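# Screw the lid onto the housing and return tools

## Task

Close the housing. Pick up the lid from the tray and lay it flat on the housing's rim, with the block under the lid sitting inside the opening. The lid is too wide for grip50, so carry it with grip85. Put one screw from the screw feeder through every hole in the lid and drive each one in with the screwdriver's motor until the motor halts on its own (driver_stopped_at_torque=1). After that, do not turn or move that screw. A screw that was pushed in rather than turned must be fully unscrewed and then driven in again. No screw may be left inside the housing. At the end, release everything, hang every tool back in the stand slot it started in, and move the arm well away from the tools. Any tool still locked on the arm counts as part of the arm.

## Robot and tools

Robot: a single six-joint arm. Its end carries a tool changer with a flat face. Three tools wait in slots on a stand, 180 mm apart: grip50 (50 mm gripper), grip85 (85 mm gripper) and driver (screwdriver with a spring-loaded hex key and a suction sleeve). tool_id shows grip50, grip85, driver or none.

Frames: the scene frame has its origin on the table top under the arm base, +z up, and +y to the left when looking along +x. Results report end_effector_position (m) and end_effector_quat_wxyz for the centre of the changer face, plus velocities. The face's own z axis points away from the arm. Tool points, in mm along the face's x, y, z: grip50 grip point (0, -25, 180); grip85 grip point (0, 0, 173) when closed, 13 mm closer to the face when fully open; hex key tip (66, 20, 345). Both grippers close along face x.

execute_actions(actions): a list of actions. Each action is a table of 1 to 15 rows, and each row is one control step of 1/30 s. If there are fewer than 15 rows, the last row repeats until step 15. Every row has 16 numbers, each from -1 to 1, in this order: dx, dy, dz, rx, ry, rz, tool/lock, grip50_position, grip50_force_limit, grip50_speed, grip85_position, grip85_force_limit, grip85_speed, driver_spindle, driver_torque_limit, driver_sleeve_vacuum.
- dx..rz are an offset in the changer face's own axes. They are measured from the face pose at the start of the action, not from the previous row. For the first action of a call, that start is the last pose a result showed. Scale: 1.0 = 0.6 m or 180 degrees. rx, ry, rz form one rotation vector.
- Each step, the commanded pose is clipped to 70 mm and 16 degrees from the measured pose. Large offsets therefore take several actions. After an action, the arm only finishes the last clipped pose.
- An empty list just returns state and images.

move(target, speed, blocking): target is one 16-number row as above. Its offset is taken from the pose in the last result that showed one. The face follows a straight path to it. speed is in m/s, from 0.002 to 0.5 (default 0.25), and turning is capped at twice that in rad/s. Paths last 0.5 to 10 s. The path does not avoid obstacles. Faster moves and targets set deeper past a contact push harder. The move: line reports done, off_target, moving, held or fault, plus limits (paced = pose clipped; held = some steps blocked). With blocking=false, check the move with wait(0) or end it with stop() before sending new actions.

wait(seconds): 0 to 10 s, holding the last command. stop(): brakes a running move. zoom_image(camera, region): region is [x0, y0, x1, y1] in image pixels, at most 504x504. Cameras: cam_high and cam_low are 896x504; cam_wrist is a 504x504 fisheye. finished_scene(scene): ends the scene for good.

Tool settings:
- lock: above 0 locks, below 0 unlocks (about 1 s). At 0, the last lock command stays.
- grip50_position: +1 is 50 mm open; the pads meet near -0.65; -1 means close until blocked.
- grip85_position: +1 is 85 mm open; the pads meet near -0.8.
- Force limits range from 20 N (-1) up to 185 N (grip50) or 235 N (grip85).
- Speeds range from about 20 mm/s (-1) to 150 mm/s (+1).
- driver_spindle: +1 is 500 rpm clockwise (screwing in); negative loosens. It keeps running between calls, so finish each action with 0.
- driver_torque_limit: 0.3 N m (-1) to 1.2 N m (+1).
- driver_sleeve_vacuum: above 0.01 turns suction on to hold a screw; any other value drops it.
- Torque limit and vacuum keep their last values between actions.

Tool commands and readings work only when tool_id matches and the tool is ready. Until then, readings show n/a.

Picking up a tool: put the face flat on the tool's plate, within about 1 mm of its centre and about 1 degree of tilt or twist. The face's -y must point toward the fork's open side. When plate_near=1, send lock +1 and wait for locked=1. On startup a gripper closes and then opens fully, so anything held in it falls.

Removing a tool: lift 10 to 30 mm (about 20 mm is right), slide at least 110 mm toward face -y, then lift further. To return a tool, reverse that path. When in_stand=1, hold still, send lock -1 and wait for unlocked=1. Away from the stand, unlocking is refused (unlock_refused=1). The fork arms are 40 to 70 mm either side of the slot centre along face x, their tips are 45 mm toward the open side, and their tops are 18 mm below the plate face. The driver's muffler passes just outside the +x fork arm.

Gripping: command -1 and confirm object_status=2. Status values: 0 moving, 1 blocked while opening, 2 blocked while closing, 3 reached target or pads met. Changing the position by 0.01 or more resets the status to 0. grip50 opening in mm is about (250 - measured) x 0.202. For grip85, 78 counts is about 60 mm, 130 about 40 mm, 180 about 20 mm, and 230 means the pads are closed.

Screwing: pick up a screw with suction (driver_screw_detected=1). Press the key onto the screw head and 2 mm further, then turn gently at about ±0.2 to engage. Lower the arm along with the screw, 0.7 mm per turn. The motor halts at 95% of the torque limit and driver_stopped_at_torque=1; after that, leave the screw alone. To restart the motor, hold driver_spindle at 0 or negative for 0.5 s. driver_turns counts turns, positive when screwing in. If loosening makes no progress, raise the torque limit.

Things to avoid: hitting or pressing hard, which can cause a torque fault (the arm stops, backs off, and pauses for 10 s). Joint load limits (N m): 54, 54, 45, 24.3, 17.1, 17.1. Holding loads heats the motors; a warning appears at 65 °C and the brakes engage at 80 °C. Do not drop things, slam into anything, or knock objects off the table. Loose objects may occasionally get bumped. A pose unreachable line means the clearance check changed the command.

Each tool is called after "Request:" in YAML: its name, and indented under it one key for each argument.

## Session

Request:
execute_actions:
  actions: []

Scene clock: 0.00 s.
end_effector_position=(+0.4586, -0.0205, +0.3200) locked=0 unlocked=1 plate_near=0 in_stand=0 unlock_refused=0 tool_id=none grip50_position_measured=n/a grip50_object_status=n/a grip85_position_measured=n/a grip85_object_status=n/a driver_sleeve_vacuum_kpa=n/a driver_screw_detected=n/a driver_stopped_at_torque=n/a driver_turns=n/a end_effector_quat_wxyz=(-0.002, +0.721, +0.693, +0.003) end_effector_velocity=(-0.001, -0.001, -0.000) end_effector_angular_velocity=(-0.000, +0.002, -0.000)
Joint positions: [-0.001 -0.271 -0.835  0.002 -0.563 -0.003]
Joint velocities: [-0.001  0.     0.001 -0.001 -0.001 -0.   ]
Joint torques (N m, as the arm reports them, + toward a larger angle): no reading
Motor temperatures (°C, as the motors report them): [30 30 38 32 39 39]
Hand target: +0.459, -0.021, +0.320; -0.002, +0.721, +0.693, +0.003
camera_calibration (this result's frames):
cam_wrist: T_world_to_cam=[[-0.00292315, 0.999983, -0.00512154, 0.0196186], [0.970887, 0.00406476, 0.239505, -0.462157], [0.239522, -0.00427232, -0.970882, 0.247117], [0, 0, 0, 1]] pos_world=[0.389569, -0.016684, 0.350711]

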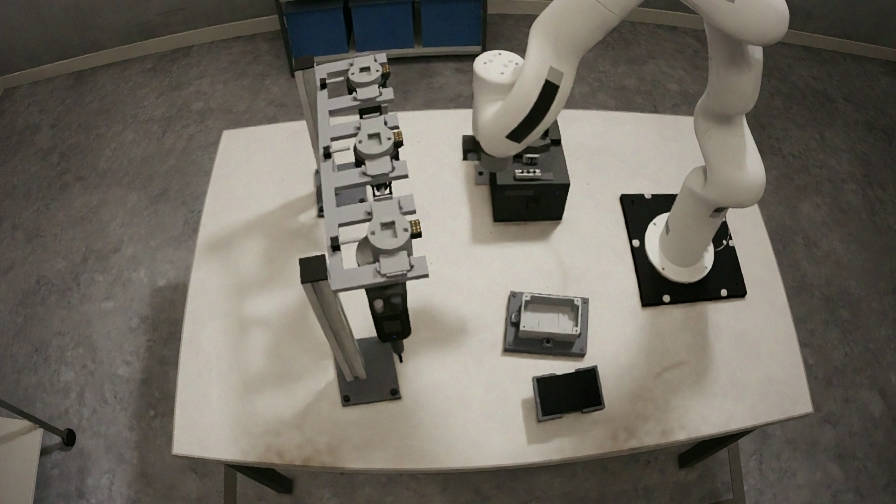

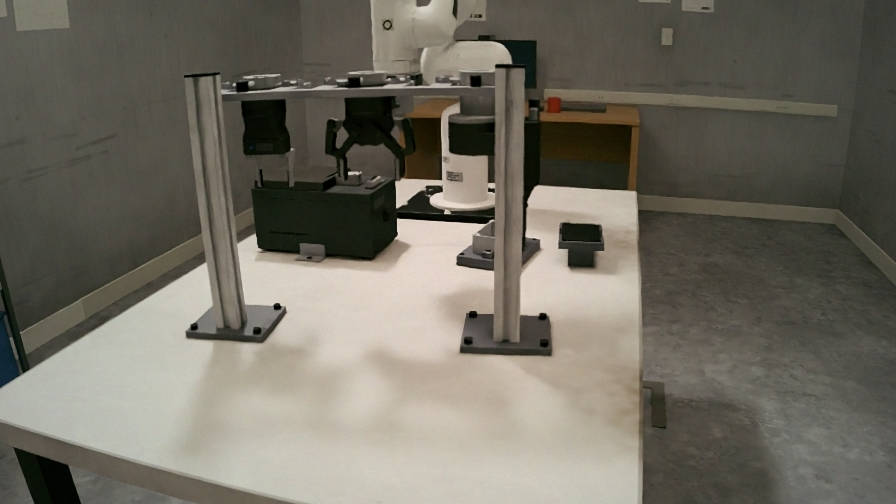

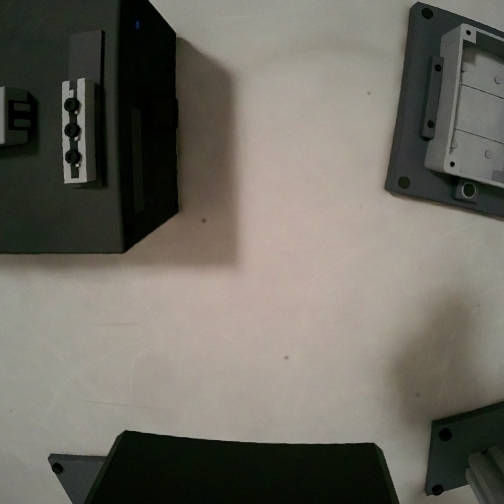

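Request:
zoom_image:
  camera: "cam_high"
  region: [280,40,480,300]

Request:
zoom_image:
  camera: "cam_high"
  region: [460,260,660,440]

Region (280, 40, 480, 300) of cam_high's 896x504 image, scaled by 1.938, with more detail than that image has; it fills the left 388 columns of this view, and the rest is white.

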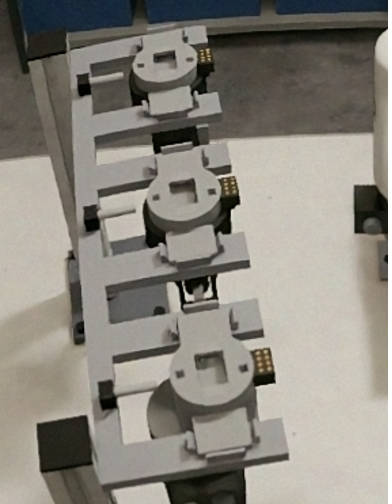

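Region (460, 260, 660, 440) of cam_high's 896x504 image, scaled by 2.520, with more detail than that image has; it fills the top 454 rows of this view, and the rest is white.

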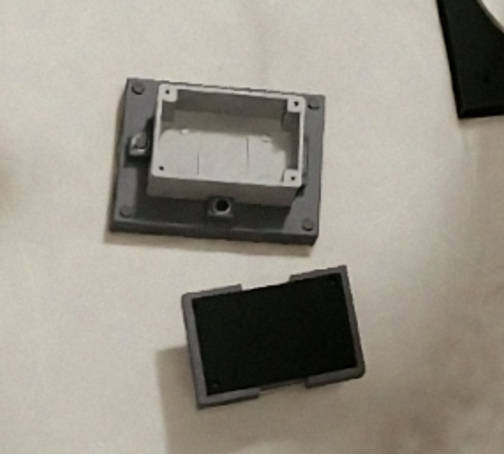

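Request:
move:
  target: [0.0357,0.165,-0.233,0,0,-0.057,0,1,0,0,1,0,0,0,0,0]
  speed: 0.3

Request:
move:
  target: [-0.0223,0.159,0.025,0,0,0,0,1,0,0,1,0,0,0,0,0]
  speed: 0.2

Scene clock: 56.40 s.
end_effector_position=(+0.5580, -0.0040, +0.4596) locked=0 unlocked=1 plate_near=0 in_stand=0 unlock_refused=0 tool_id=none grip50_position_measured=n/a grip50_object_status=n/a grip85_position_measured=n/a grip85_object_status=n/a driver_sleeve_vacuum_kpa=n/a driver_screw_detected=n/a driver_stopped_at_torque=n/a driver_turns=n/a end_effector_quat_wxyz=(-0.002, +0.656, +0.755, +0.003) end_effector_velocity=(+0.002, +0.000, +0.002) end_effector_angular_velocity=(+0.000, -0.003, +0.002)
Joint positions: [ 0.037 -0.331 -1.263  0.002 -0.932 -0.143]
Joint velocities: [ 0.    -0.002 -0.007  0.    -0.003 -0.002]
Joint torques (N m, as the arm reports them, + toward a larger angle): [ -1.27  35.11 -18.08   0.63   0.02  -0.27]
Motor temperatures (°C, as the motors report them): [30 31 38 32 39 39]
Hand target: +0.558, -0.004, +0.460; -0.002, +0.656, +0.755, +0.003
Off the commanded pose: 0.000 m, 0 deg.
move: done
camera_calibration (this result's frames):
cam_wrist: T_world_to_cam=[[-0.181263, 0.983422, -0.00503946, 0.103488], [0.954441, 0.177151, 0.240123, -0.582581], [0.237035, 0.0387155, -0.970729, 0.360468], [0, 0, 0, 1]] pos_world=[0.489354, -0.0125234, 0.490329]

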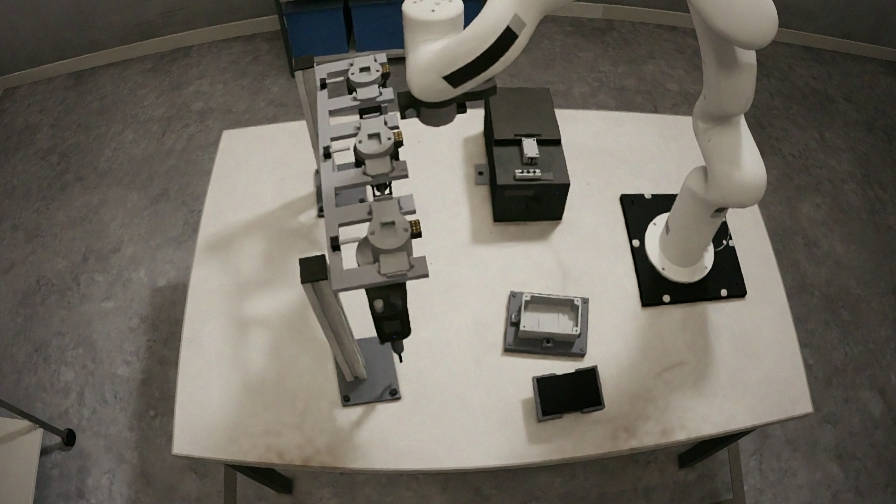

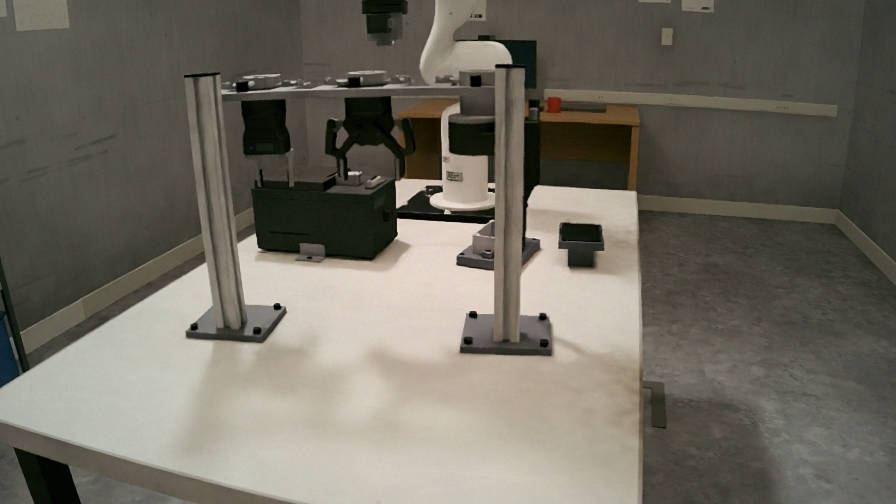

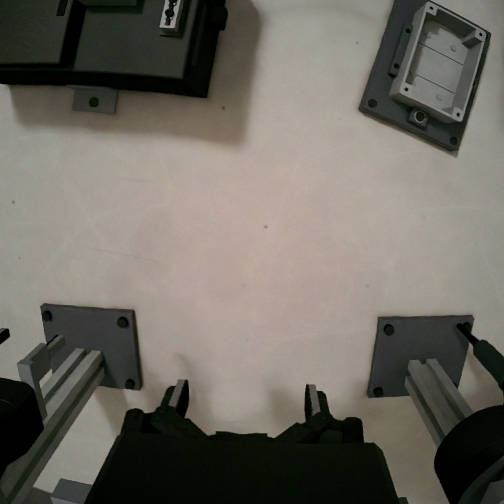

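Scene clock: 57.40 s.
end_effector_position=(+0.6541, -0.0041, +0.4449) locked=0 unlocked=1 plate_near=0 in_stand=0 unlock_refused=0 tool_id=none grip50_position_measured=n/a grip50_object_status=n/a grip85_position_measured=n/a grip85_object_status=n/a driver_sleeve_vacuum_kpa=n/a driver_screw_detected=n/a driver_stopped_at_torque=n/a driver_turns=n/a end_effector_quat_wxyz=(-0.002, +0.656, +0.755, +0.003) end_effector_velocity=(+0.001, -0.000, -0.000) end_effector_angular_velocity=(+0.001, +0.000, -0.001)
Joint positions: [ 0.037 -0.584 -1.582  0.002 -0.998 -0.143]
Joint velocities: [-0.001 -0.004 -0.006  0.001 -0.001 -0.   ]
Joint torques (N m, as the arm reports them, + toward a larger angle): [ -1.87  48.34 -17.28   0.46  -0.02  -0.27]
Motor temperatures (°C, as the motors report them): [30 31 38 32 39 39]
Hand target: +0.654, -0.004, +0.445; -0.002, +0.656, +0.755, +0.003
Off the commanded pose: 0.000 m, 0 deg.
move: done
camera_calibration (this result's frames):
cam_wrist: T_world_to_cam=[[-0.181358, 0.983404, -0.00500817, 0.120941], [0.954388, 0.17723, 0.240278, -0.670845], [0.237178, 0.0387965, -0.970691, 0.323231], [0, 0, 0, 1]] pos_world=[0.585516, -0.0125802, 0.475552]

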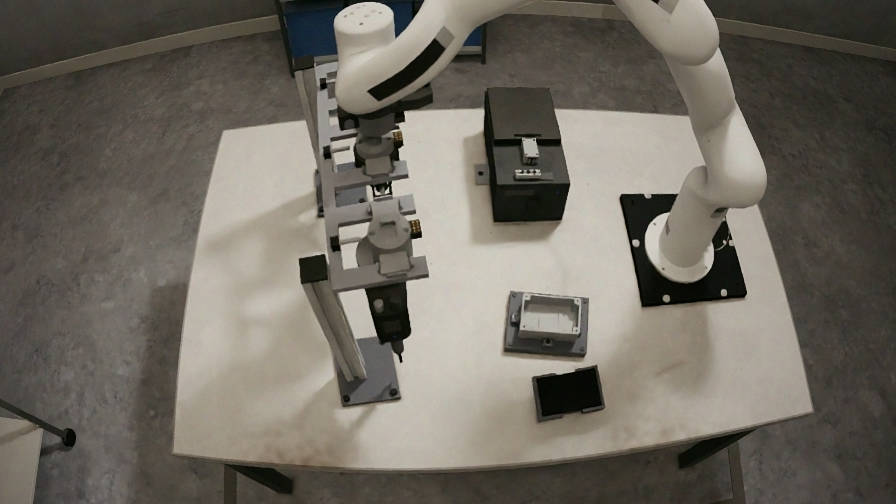

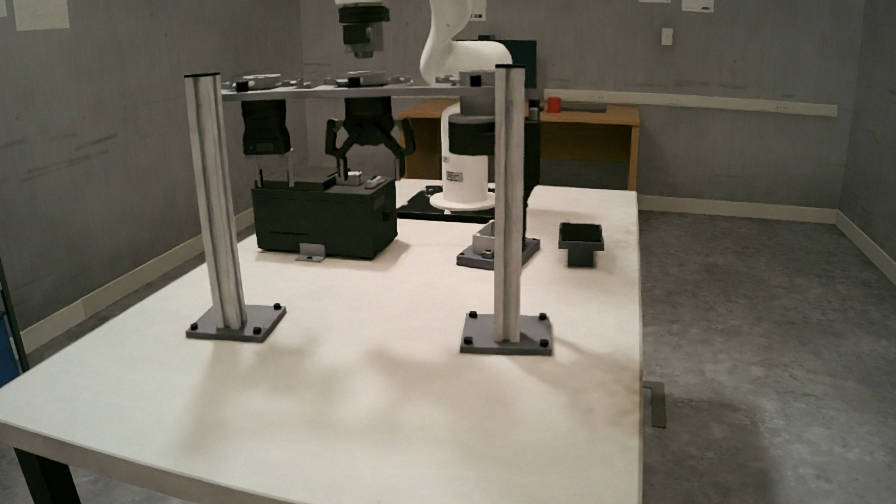

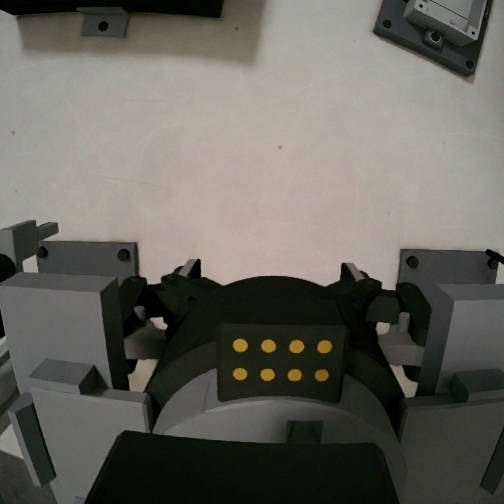

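Request:
move:
  target: [0.0072,0.010,0,0,0,0,0,1,0,0,1,0,0,0,0,0]
  speed: 0.05

Scene clock: 72.27 s.
end_effector_position=(+0.6594, +0.0010, +0.4449) locked=0 unlocked=1 plate_near=0 in_stand=0 unlock_refused=0 tool_id=none grip50_position_measured=n/a grip50_object_status=n/a grip85_position_measured=n/a grip85_object_status=n/a driver_sleeve_vacuum_kpa=n/a driver_screw_detected=n/a driver_stopped_at_torque=n/a driver_turns=n/a end_effector_quat_wxyz=(-0.002, +0.656, +0.755, +0.003) end_effector_velocity=(+0.001, +0.001, -0.000) end_effector_angular_velocity=(-0.000, +0.000, +0.001)
Joint positions: [ 0.045 -0.598 -1.603  0.002 -1.005 -0.135]
Joint velocities: [ 0.002 -0.002 -0.003 -0.    -0.001  0.001]
Joint torques (N m, as the arm reports them, + toward a larger angle): [ -1.74  48.48 -17.6   -0.03  -0.14  -0.24]
Motor temperatures (°C, as the motors report them): [30 31 38 32 39 39]
Hand target: +0.659, +0.001, +0.445; -0.002, +0.656, +0.755, +0.003
Off the commanded pose: 0.000 m, 0 deg.
move: done
camera_calibration (this result's frames):
cam_wrist: T_world_to_cam=[[-0.181384, 0.9834, -0.00498474, 0.11693], [0.954387, 0.177251, 0.240265, -0.676791], [0.23716, 0.0388229, -0.970694, 0.321811], [0, 0, 0, 1]] pos_world=[0.590809, -0.00752107, 0.475572]

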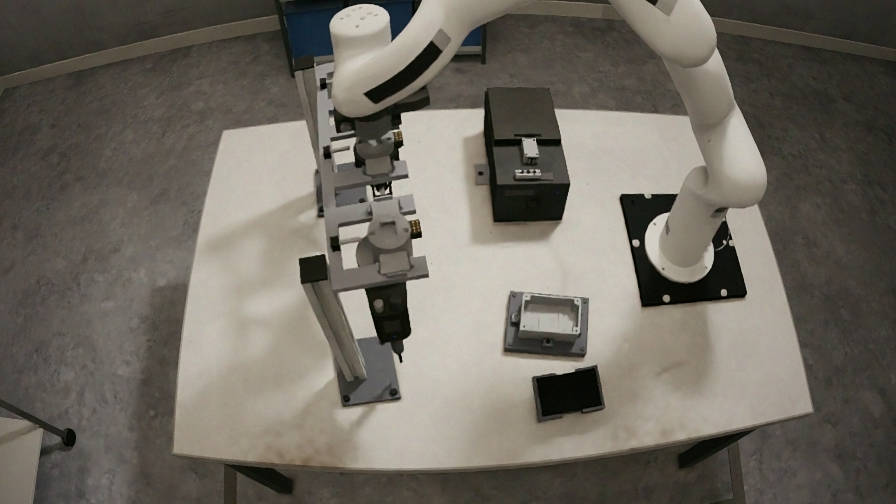

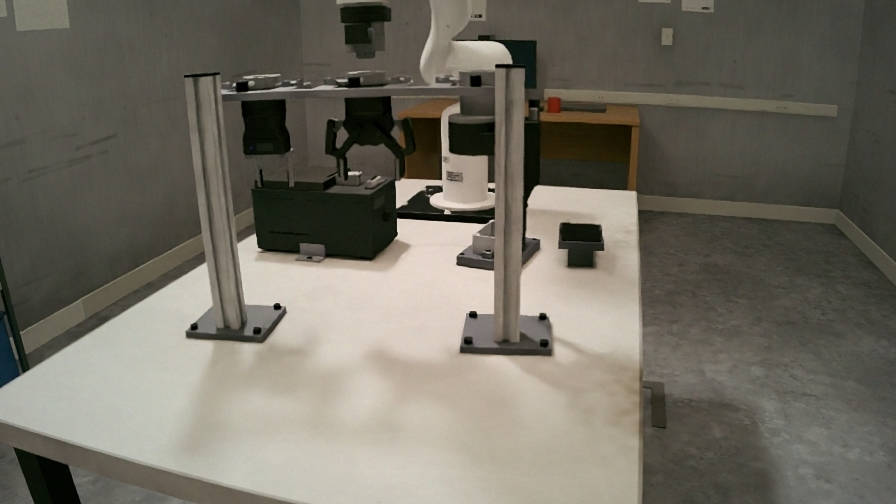

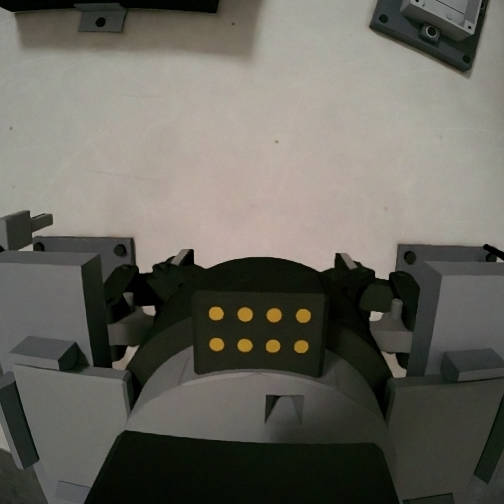

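Request:
move:
  target: [0.0003,0.001,0.0317,0,0,0,0,1,0,0,1,0,0,0,0,0]
  speed: 0.05

Request:
zoom_image:
  camera: "cam_wrist"
  region: [150,320,370,460]

Scene clock: 80.20 s.
end_effector_position=(+0.6600, +0.0014, +0.4260) locked=0 unlocked=1 plate_near=0 in_stand=0 unlock_refused=0 tool_id=none grip50_position_measured=n/a grip50_object_status=n/a grip85_position_measured=n/a grip85_object_status=n/a driver_sleeve_vacuum_kpa=n/a driver_screw_detected=n/a driver_stopped_at_torque=n/a driver_turns=n/a end_effector_quat_wxyz=(-0.002, +0.656, +0.755, +0.003) end_effector_velocity=(+0.000, +0.000, -0.001) end_effector_angular_velocity=(+0.000, -0.002, +0.000)
Joint positions: [ 0.045 -0.612 -1.581  0.002 -0.968 -0.135]
Joint velocities: [ 0.    -0.001  0.     0.     0.003 -0.   ]
Joint torques (N m, as the arm reports them, + toward a larger angle): [ -0.97  47.56 -17.63   0.24  -0.04  -0.25]
Motor temperatures (°C, as the motors report them): [30 31 39 32 39 39]
Hand target: +0.660, +0.001, +0.426; -0.002, +0.656, +0.755, +0.003
Off the commanded pose: 0.000 m, 0 deg.
move: done
camera_calibration (this result's frames):
cam_wrist: T_world_to_cam=[[-0.18133, 0.983409, -0.00503793, 0.116571], [0.954366, 0.177207, 0.240384, -0.672927], [0.237288, 0.0387808, -0.970665, 0.30322], [0, 0, 0, 1]] pos_world=[0.591405, -0.00714866, 0.456673]

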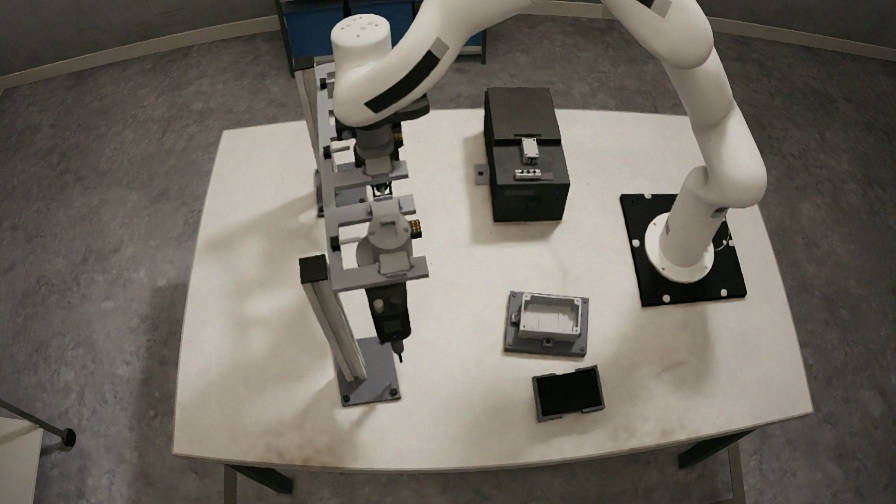

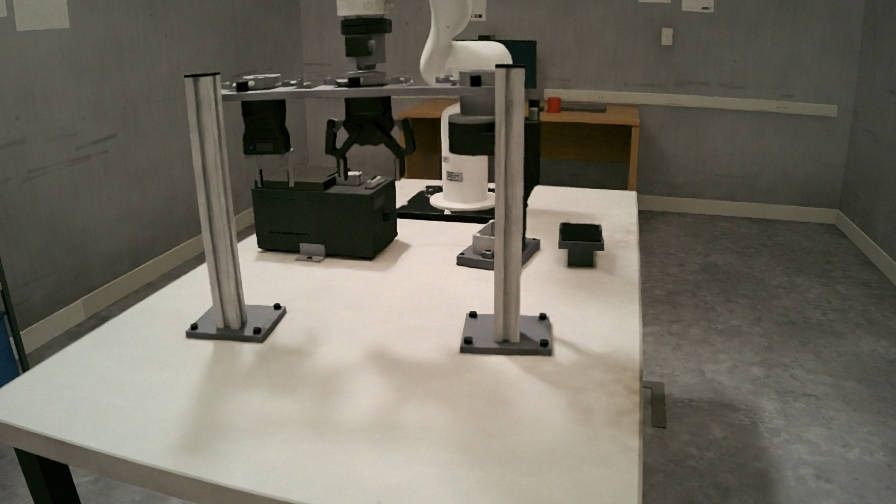

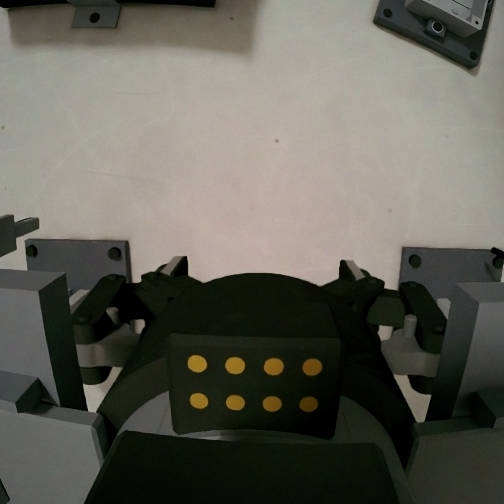

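Region (150, 320, 370, 460) of cam_wrist's 504x504 image, scaled by 2.291, with more detail than that image has; it fills the top 321 rows of this view, and the rest is white.

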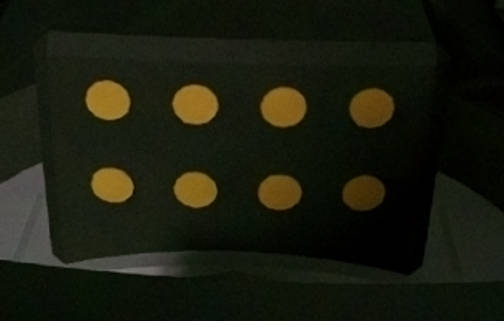

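Request:
move:
  target: [0,0,0.0235,0,0,0,0,1,0,0,1,0,0,0,0,0]
  speed: 0.02

Scene clock: 87.43 s.
end_effector_position=(+0.6600, +0.0014, +0.4121) locked=0 unlocked=1 plate_near=1 in_stand=1 unlock_refused=0 tool_id=none grip50_position_measured=n/a grip50_object_status=n/a grip85_position_measured=n/a grip85_object_status=n/a driver_sleeve_vacuum_kpa=n/a driver_screw_detected=n/a driver_stopped_at_torque=n/a driver_turns=n/a end_effector_quat_wxyz=(-0.002, +0.656, +0.755, +0.003) end_effector_velocity=(+0.000, +0.000, -0.000) end_effector_angular_velocity=(+0.001, -0.002, -0.001)
Joint positions: [ 0.045 -0.622 -1.565  0.002 -0.942 -0.135]
Joint velocities: [ 0.    -0.     0.     0.001  0.003  0.   ]
Joint torques (N m, as the arm reports them, + toward a larger angle): [ -0.78  48.54 -17.22   0.74   0.17  -0.17]
Motor temperatures (°C, as the motors report them): [30 31 39 32 39 39]
Hand target: +0.660, +0.001, +0.412; -0.002, +0.656, +0.755, +0.003
Off the commanded pose: 0.000 m, 0 deg.
move: done
camera_calibration (this result's frames):
cam_wrist: T_world_to_cam=[[-0.181352, 0.983405, -0.0050861, 0.116465], [0.954353, 0.177238, 0.240412, -0.66961], [0.237323, 0.0387452, -0.970658, 0.289693], [0, 0, 0, 1]] pos_world=[0.591414, -0.00707624, 0.442767]

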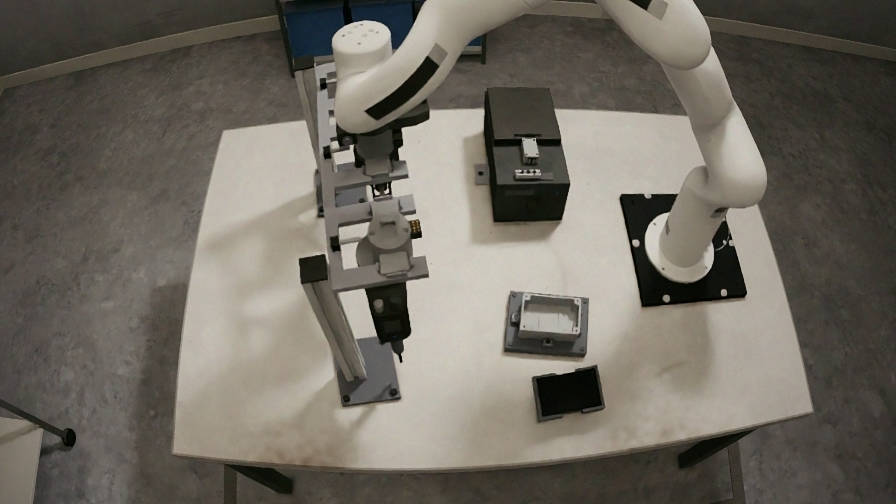

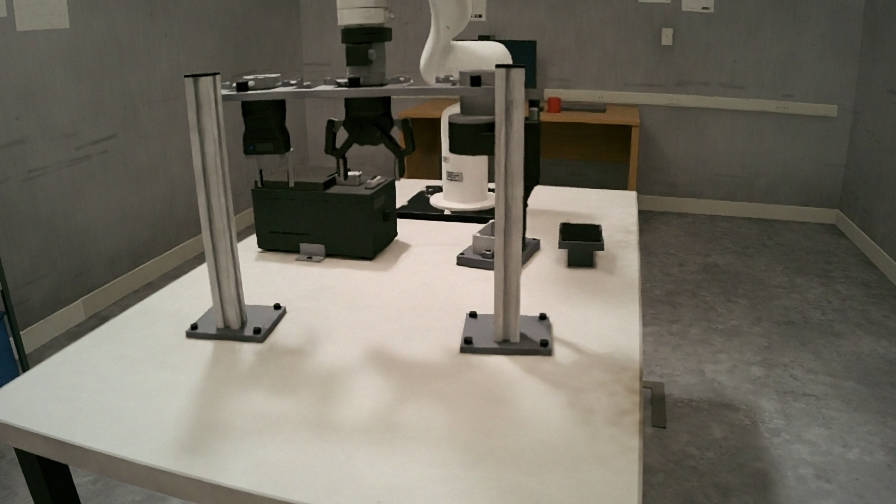

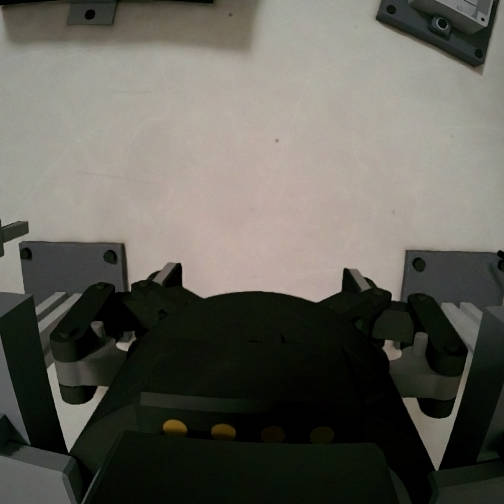

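plate_near=1. Lock.

Request:
execute_actions:
  actions:
    - [[0,0,0,0,0,0,1,1,0,0,1,0,0,0,0,0]]
    - [[0,0,0,0,0,0,1,1,0,0,1,0,0,0,0,0]]
    - [[0,0,0,0,0,0,1,1,0,0,1,0,0,0,0,0]]

Scene clock: 95.83 s.
end_effector_position=(+0.6600, +0.0014, +0.4123) locked=1 unlocked=0 plate_near=1 in_stand=1 unlock_refused=0 tool_id=grip85 grip50_position_measured=n/a grip50_object_status=n/a grip85_position_measured=n/a grip85_object_status=n/a driver_sleeve_vacuum_kpa=n/a driver_screw_detected=n/a driver_stopped_at_torque=n/a driver_turns=n/a end_effector_quat_wxyz=(-0.002, +0.656, +0.755, +0.003) end_effector_velocity=(-0.000, +0.000, -0.000) end_effector_angular_velocity=(+0.001, +0.000, -0.001)
Joint positions: [ 0.045 -0.622 -1.565  0.002 -0.942 -0.135]
Joint velocities: [-0.    -0.     0.     0.001  0.     0.001]
Joint torques (N m, as the arm reports them, + toward a larger angle): [ -0.33  54.5  -20.97   0.64   0.81   0.23]
Motor temperatures (°C, as the motors report them): [30 31 39 32 39 39]
Hand target: +0.660, +0.001, +0.412; -0.002, +0.656, +0.755, +0.003
Off the commanded pose: 0.000 m, 0 deg.
Step readings (end_effector_position; steps 1 to 15: 1st action; 16 to 30: 2nd action; 31 to 45: 3rd action):
0: (+0.6600, +0.0014, +0.4119)
1: (+0.6600, +0.0014, +0.4119)
2: (+0.6600, +0.0014, +0.4119)
4: (+0.6600, +0.0014, +0.4119)
8: (+0.6600, +0.0014, +0.4120)
15: (+0.6600, +0.0014, +0.4120)
16: (+0.6600, +0.0014, +0.4120)
17: (+0.6600, +0.0014, +0.4120)
19: (+0.6600, +0.0015, +0.4119)
23: (+0.6599, +0.0014, +0.4121)
30: (+0.6600, +0.0014, +0.4123)
31: (+0.6600, +0.0014, +0.4123)
32: (+0.6600, +0.0014, +0.4123)
34: (+0.6600, +0.0014, +0.4123)
38: (+0.6600, +0.0014, +0.4123)
45: end_effector_position above
camera_calibration (this result's frames):
cam_wrist: T_world_to_cam=[[-0.181287, 0.983418, -0.00499535, 0.116374], [0.954398, 0.177158, 0.240289, -0.669603], [0.237189, 0.0387937, -0.970689, 0.290015], [0, 0, 0, 1]] pos_world=[0.591376, -0.00706894, 0.442994]

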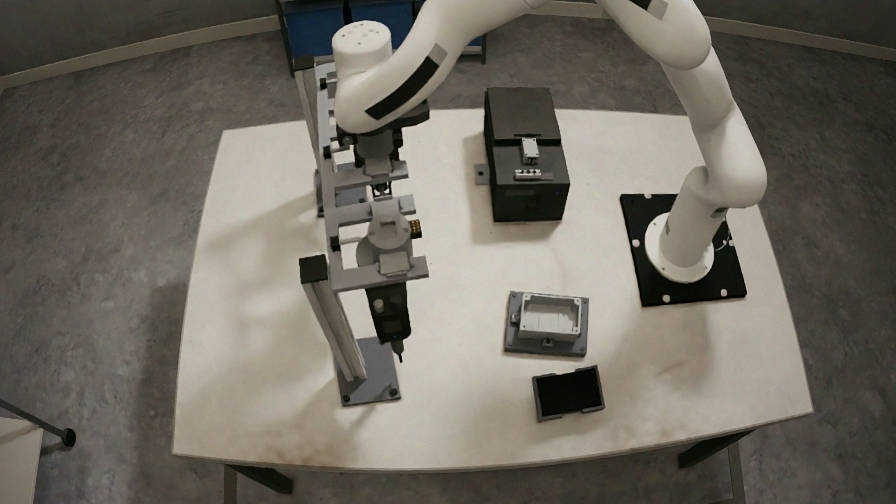

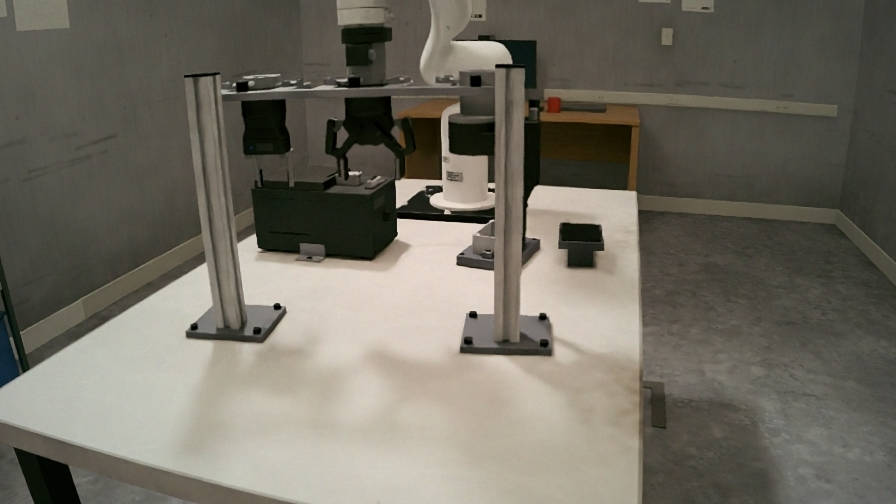

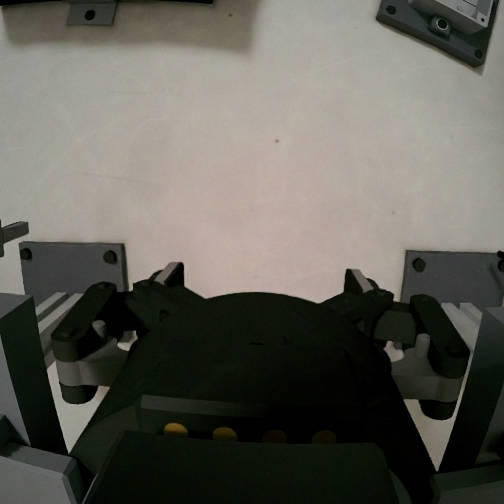

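Request:
move:
  target: [0,0,-0.0333,0,0,0,0,1,0,0,1,0,0,0,0,0]
  speed: 0.06

Request:
move:
  target: [0,-0.23,0,0,0,0,0,1,0,0,1,0,0,0,0,0]
  speed: 0.15

Scene clock: 105.90 s.
end_effector_position=(+0.6599, +0.0013, +0.4321) locked=1 unlocked=0 plate_near=1 in_stand=0 unlock_refused=0 tool_id=grip85 grip50_position_measured=n/a grip50_object_status=n/a grip85_position_measured=3 grip85_object_status=3 driver_sleeve_vacuum_kpa=n/a driver_screw_detected=n/a driver_stopped_at_torque=n/a driver_turns=n/a end_effector_quat_wxyz=(-0.002, +0.656, +0.755, +0.003) end_effector_velocity=(-0.000, -0.000, +0.000) end_effector_angular_velocity=(+0.001, +0.002, -0.001)
Joint positions: [ 0.045 -0.608 -1.589  0.002 -0.98  -0.135]
Joint velocities: [-0.    -0.001 -0.001  0.001 -0.002 -0.   ]
Joint torques (N m, as the arm reports them, + toward a larger angle): [ -0.85  59.71 -21.66   0.62   0.02  -0.26]
Motor temperatures (°C, as the motors report them): [30 31 39 32 39 39]
Hand target: +0.660, +0.001, +0.432; -0.002, +0.656, +0.755, +0.003
Off the commanded pose: 0.000 m, 0 deg.
move: done
camera_calibration (this result's frames):
cam_wrist: T_world_to_cam=[[-0.181332, 0.98341, -0.0049314, 0.116577], [0.954426, 0.177192, 0.240156, -0.674264], [0.237045, 0.0388413, -0.970722, 0.309355], [0, 0, 0, 1]] pos_world=[0.591342, -0.00718476, 0.462801]

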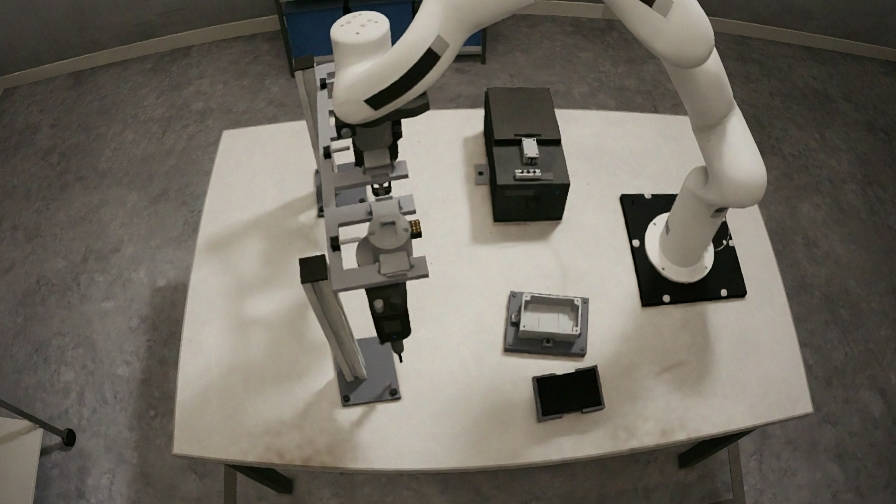

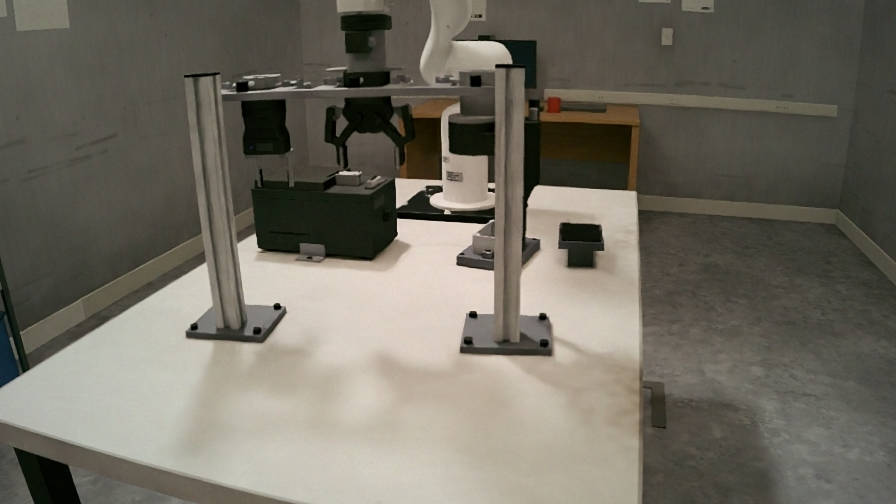

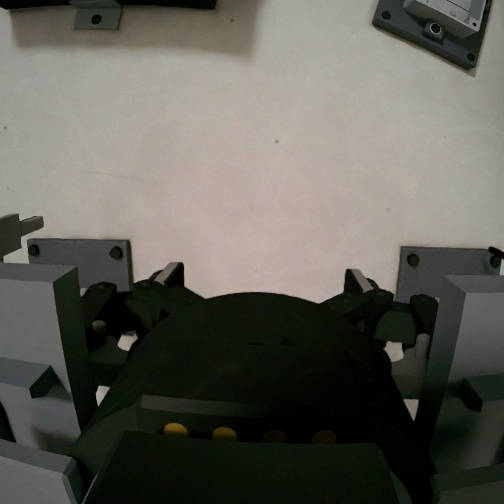

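Scene clock: 107.27 s.
end_effector_position=(+0.5235, -0.0176, +0.4319) locked=1 unlocked=0 plate_near=1 in_stand=0 unlock_refused=0 tool_id=grip85 grip50_position_measured=n/a grip50_object_status=n/a grip85_position_measured=3 grip85_object_status=3 driver_sleeve_vacuum_kpa=n/a driver_screw_detected=n/a driver_stopped_at_torque=n/a driver_turns=n/a end_effector_quat_wxyz=(-0.002, +0.656, +0.755, +0.003) end_effector_velocity=(-0.001, -0.000, -0.000) end_effector_angular_velocity=(+0.000, +0.001, -0.001)
Joint positions: [ 0.011 -0.271 -1.123  0.002 -0.851 -0.17 ]
Joint velocities: [-0.001  0.003  0.004  0.    -0.    -0.   ]
Joint torques (N m, as the arm reports them, + toward a larger angle): [ -1.37  41.24 -21.66   0.35  -0.09  -0.23]
Motor temperatures (°C, as the motors report them): [30 31 39 32 39 39]
Hand target: +0.523, -0.018, +0.432; -0.002, +0.656, +0.755, +0.003
Off the commanded pose: 0.000 m, 0 deg.
move: done
camera_calibration (this result's frames):
cam_wrist: T_world_to_cam=[[-0.181177, 0.983437, -0.00516928, 0.110493], [0.954378, 0.177087, 0.240422, -0.540714], [0.237355, 0.0386254, -0.970655, 0.342017], [0, 0, 0, 1]] pos_world=[0.454885, -0.0261197, 0.462551]

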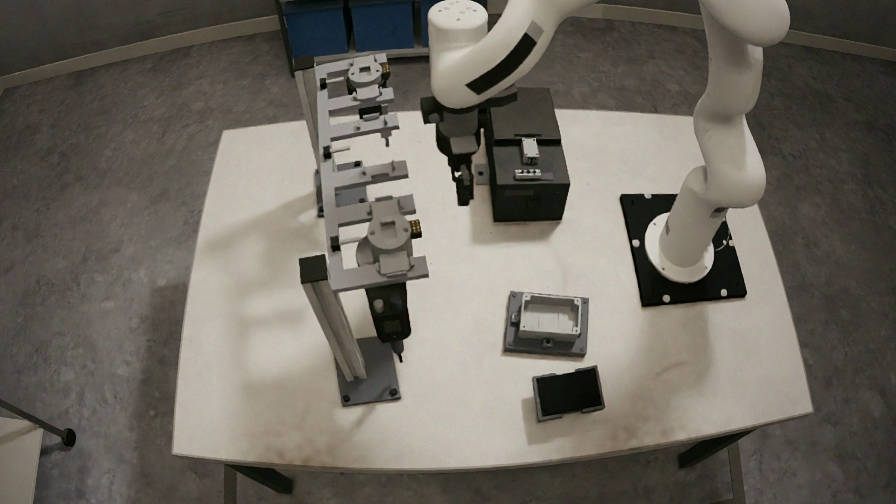

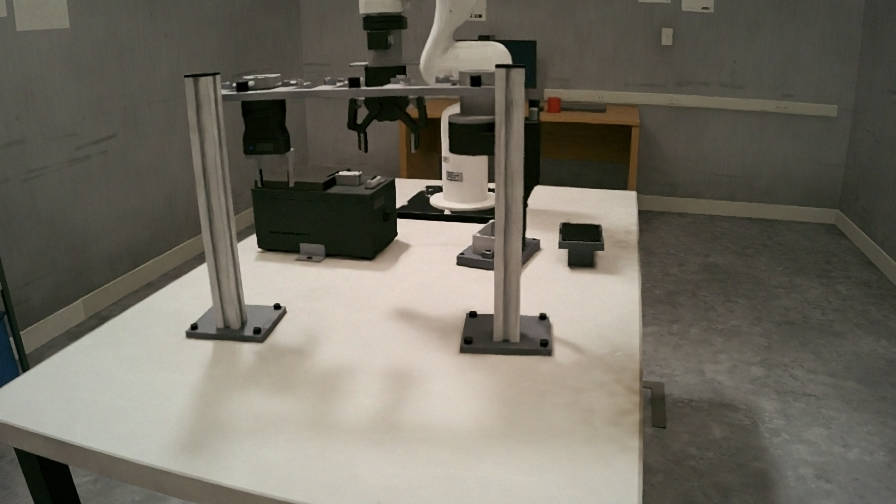

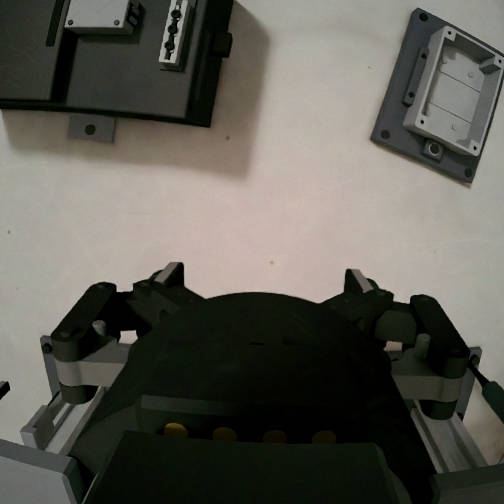

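Request:
move:
  target: [0.627,-0.244,0.167,0,0,-0.011,0,1,0,0,1,0,0,0,0,0]
  speed: 0.3

Scene clock: 146.60 s.
end_effector_position=(+0.3269, +0.3353, +0.3338) locked=1 unlocked=0 plate_near=1 in_stand=0 unlock_refused=0 tool_id=grip85 grip50_position_measured=n/a grip50_object_status=n/a grip85_position_measured=3 grip85_object_status=3 driver_sleeve_vacuum_kpa=n/a driver_screw_detected=n/a driver_stopped_at_torque=n/a driver_turns=n/a end_effector_quat_wxyz=(-0.002, +0.643, +0.766, +0.003) end_effector_velocity=(-0.001, +0.001, -0.001) end_effector_angular_velocity=(-0.002, +0.001, +0.000)
Joint positions: [ 0.84  -0.274 -0.873  0.002 -0.597  0.625]
Joint velocities: [ 0.004 -0.002 -0.    -0.001 -0.     0.004]
Joint torques (N m, as the arm reports them, + toward a larger angle): [ -1.71  37.33 -19.06   0.15   0.1   -0.25]
Motor temperatures (°C, as the motors report them): [30 31 39 32 39 39]
Hand target: +0.327, +0.336, +0.334; -0.002, +0.643, +0.766, +0.003
Off the commanded pose: 0.000 m, 0 deg.
move: done
camera_calibration (this result's frames):
cam_wrist: T_world_to_cam=[[-0.214427, 0.97673, -0.00454446, -0.25977], [0.948041, 0.209244, 0.239655, -0.400438], [0.235029, 0.0470802, -0.970847, 0.277856], [0, 0, 0, 1]] pos_world=[0.258626, 0.324433, 0.364542]

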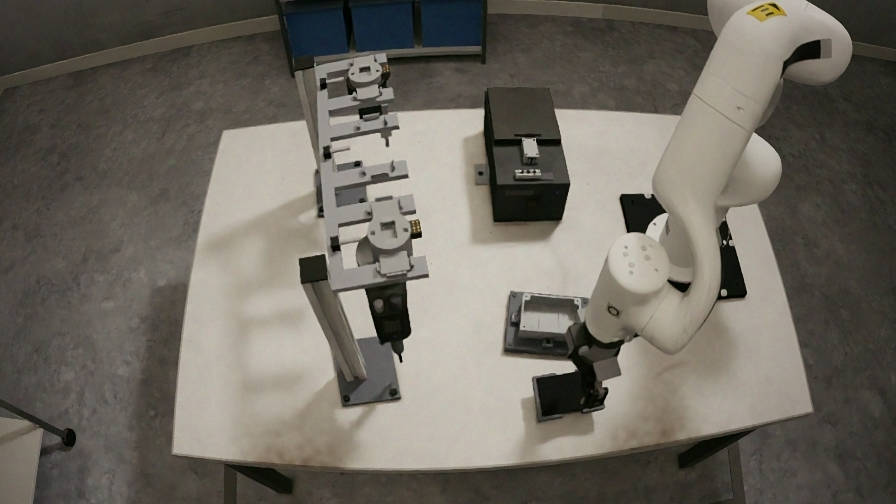

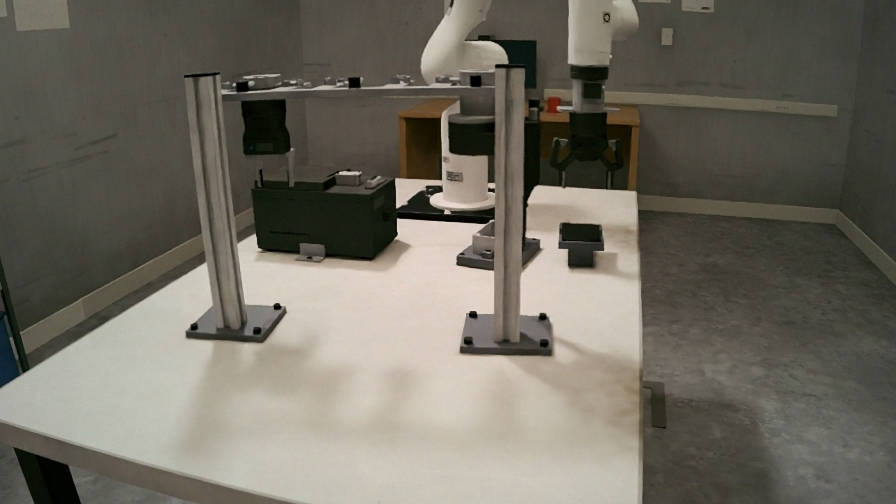

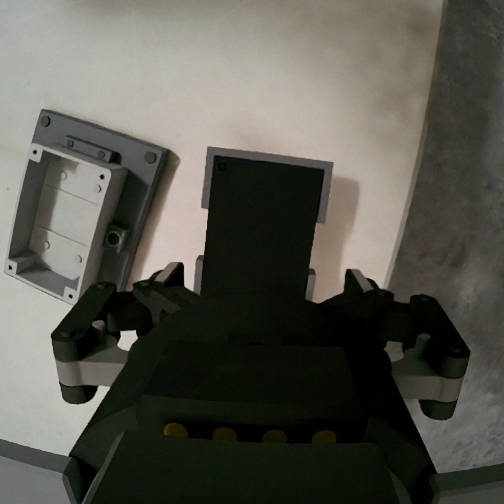

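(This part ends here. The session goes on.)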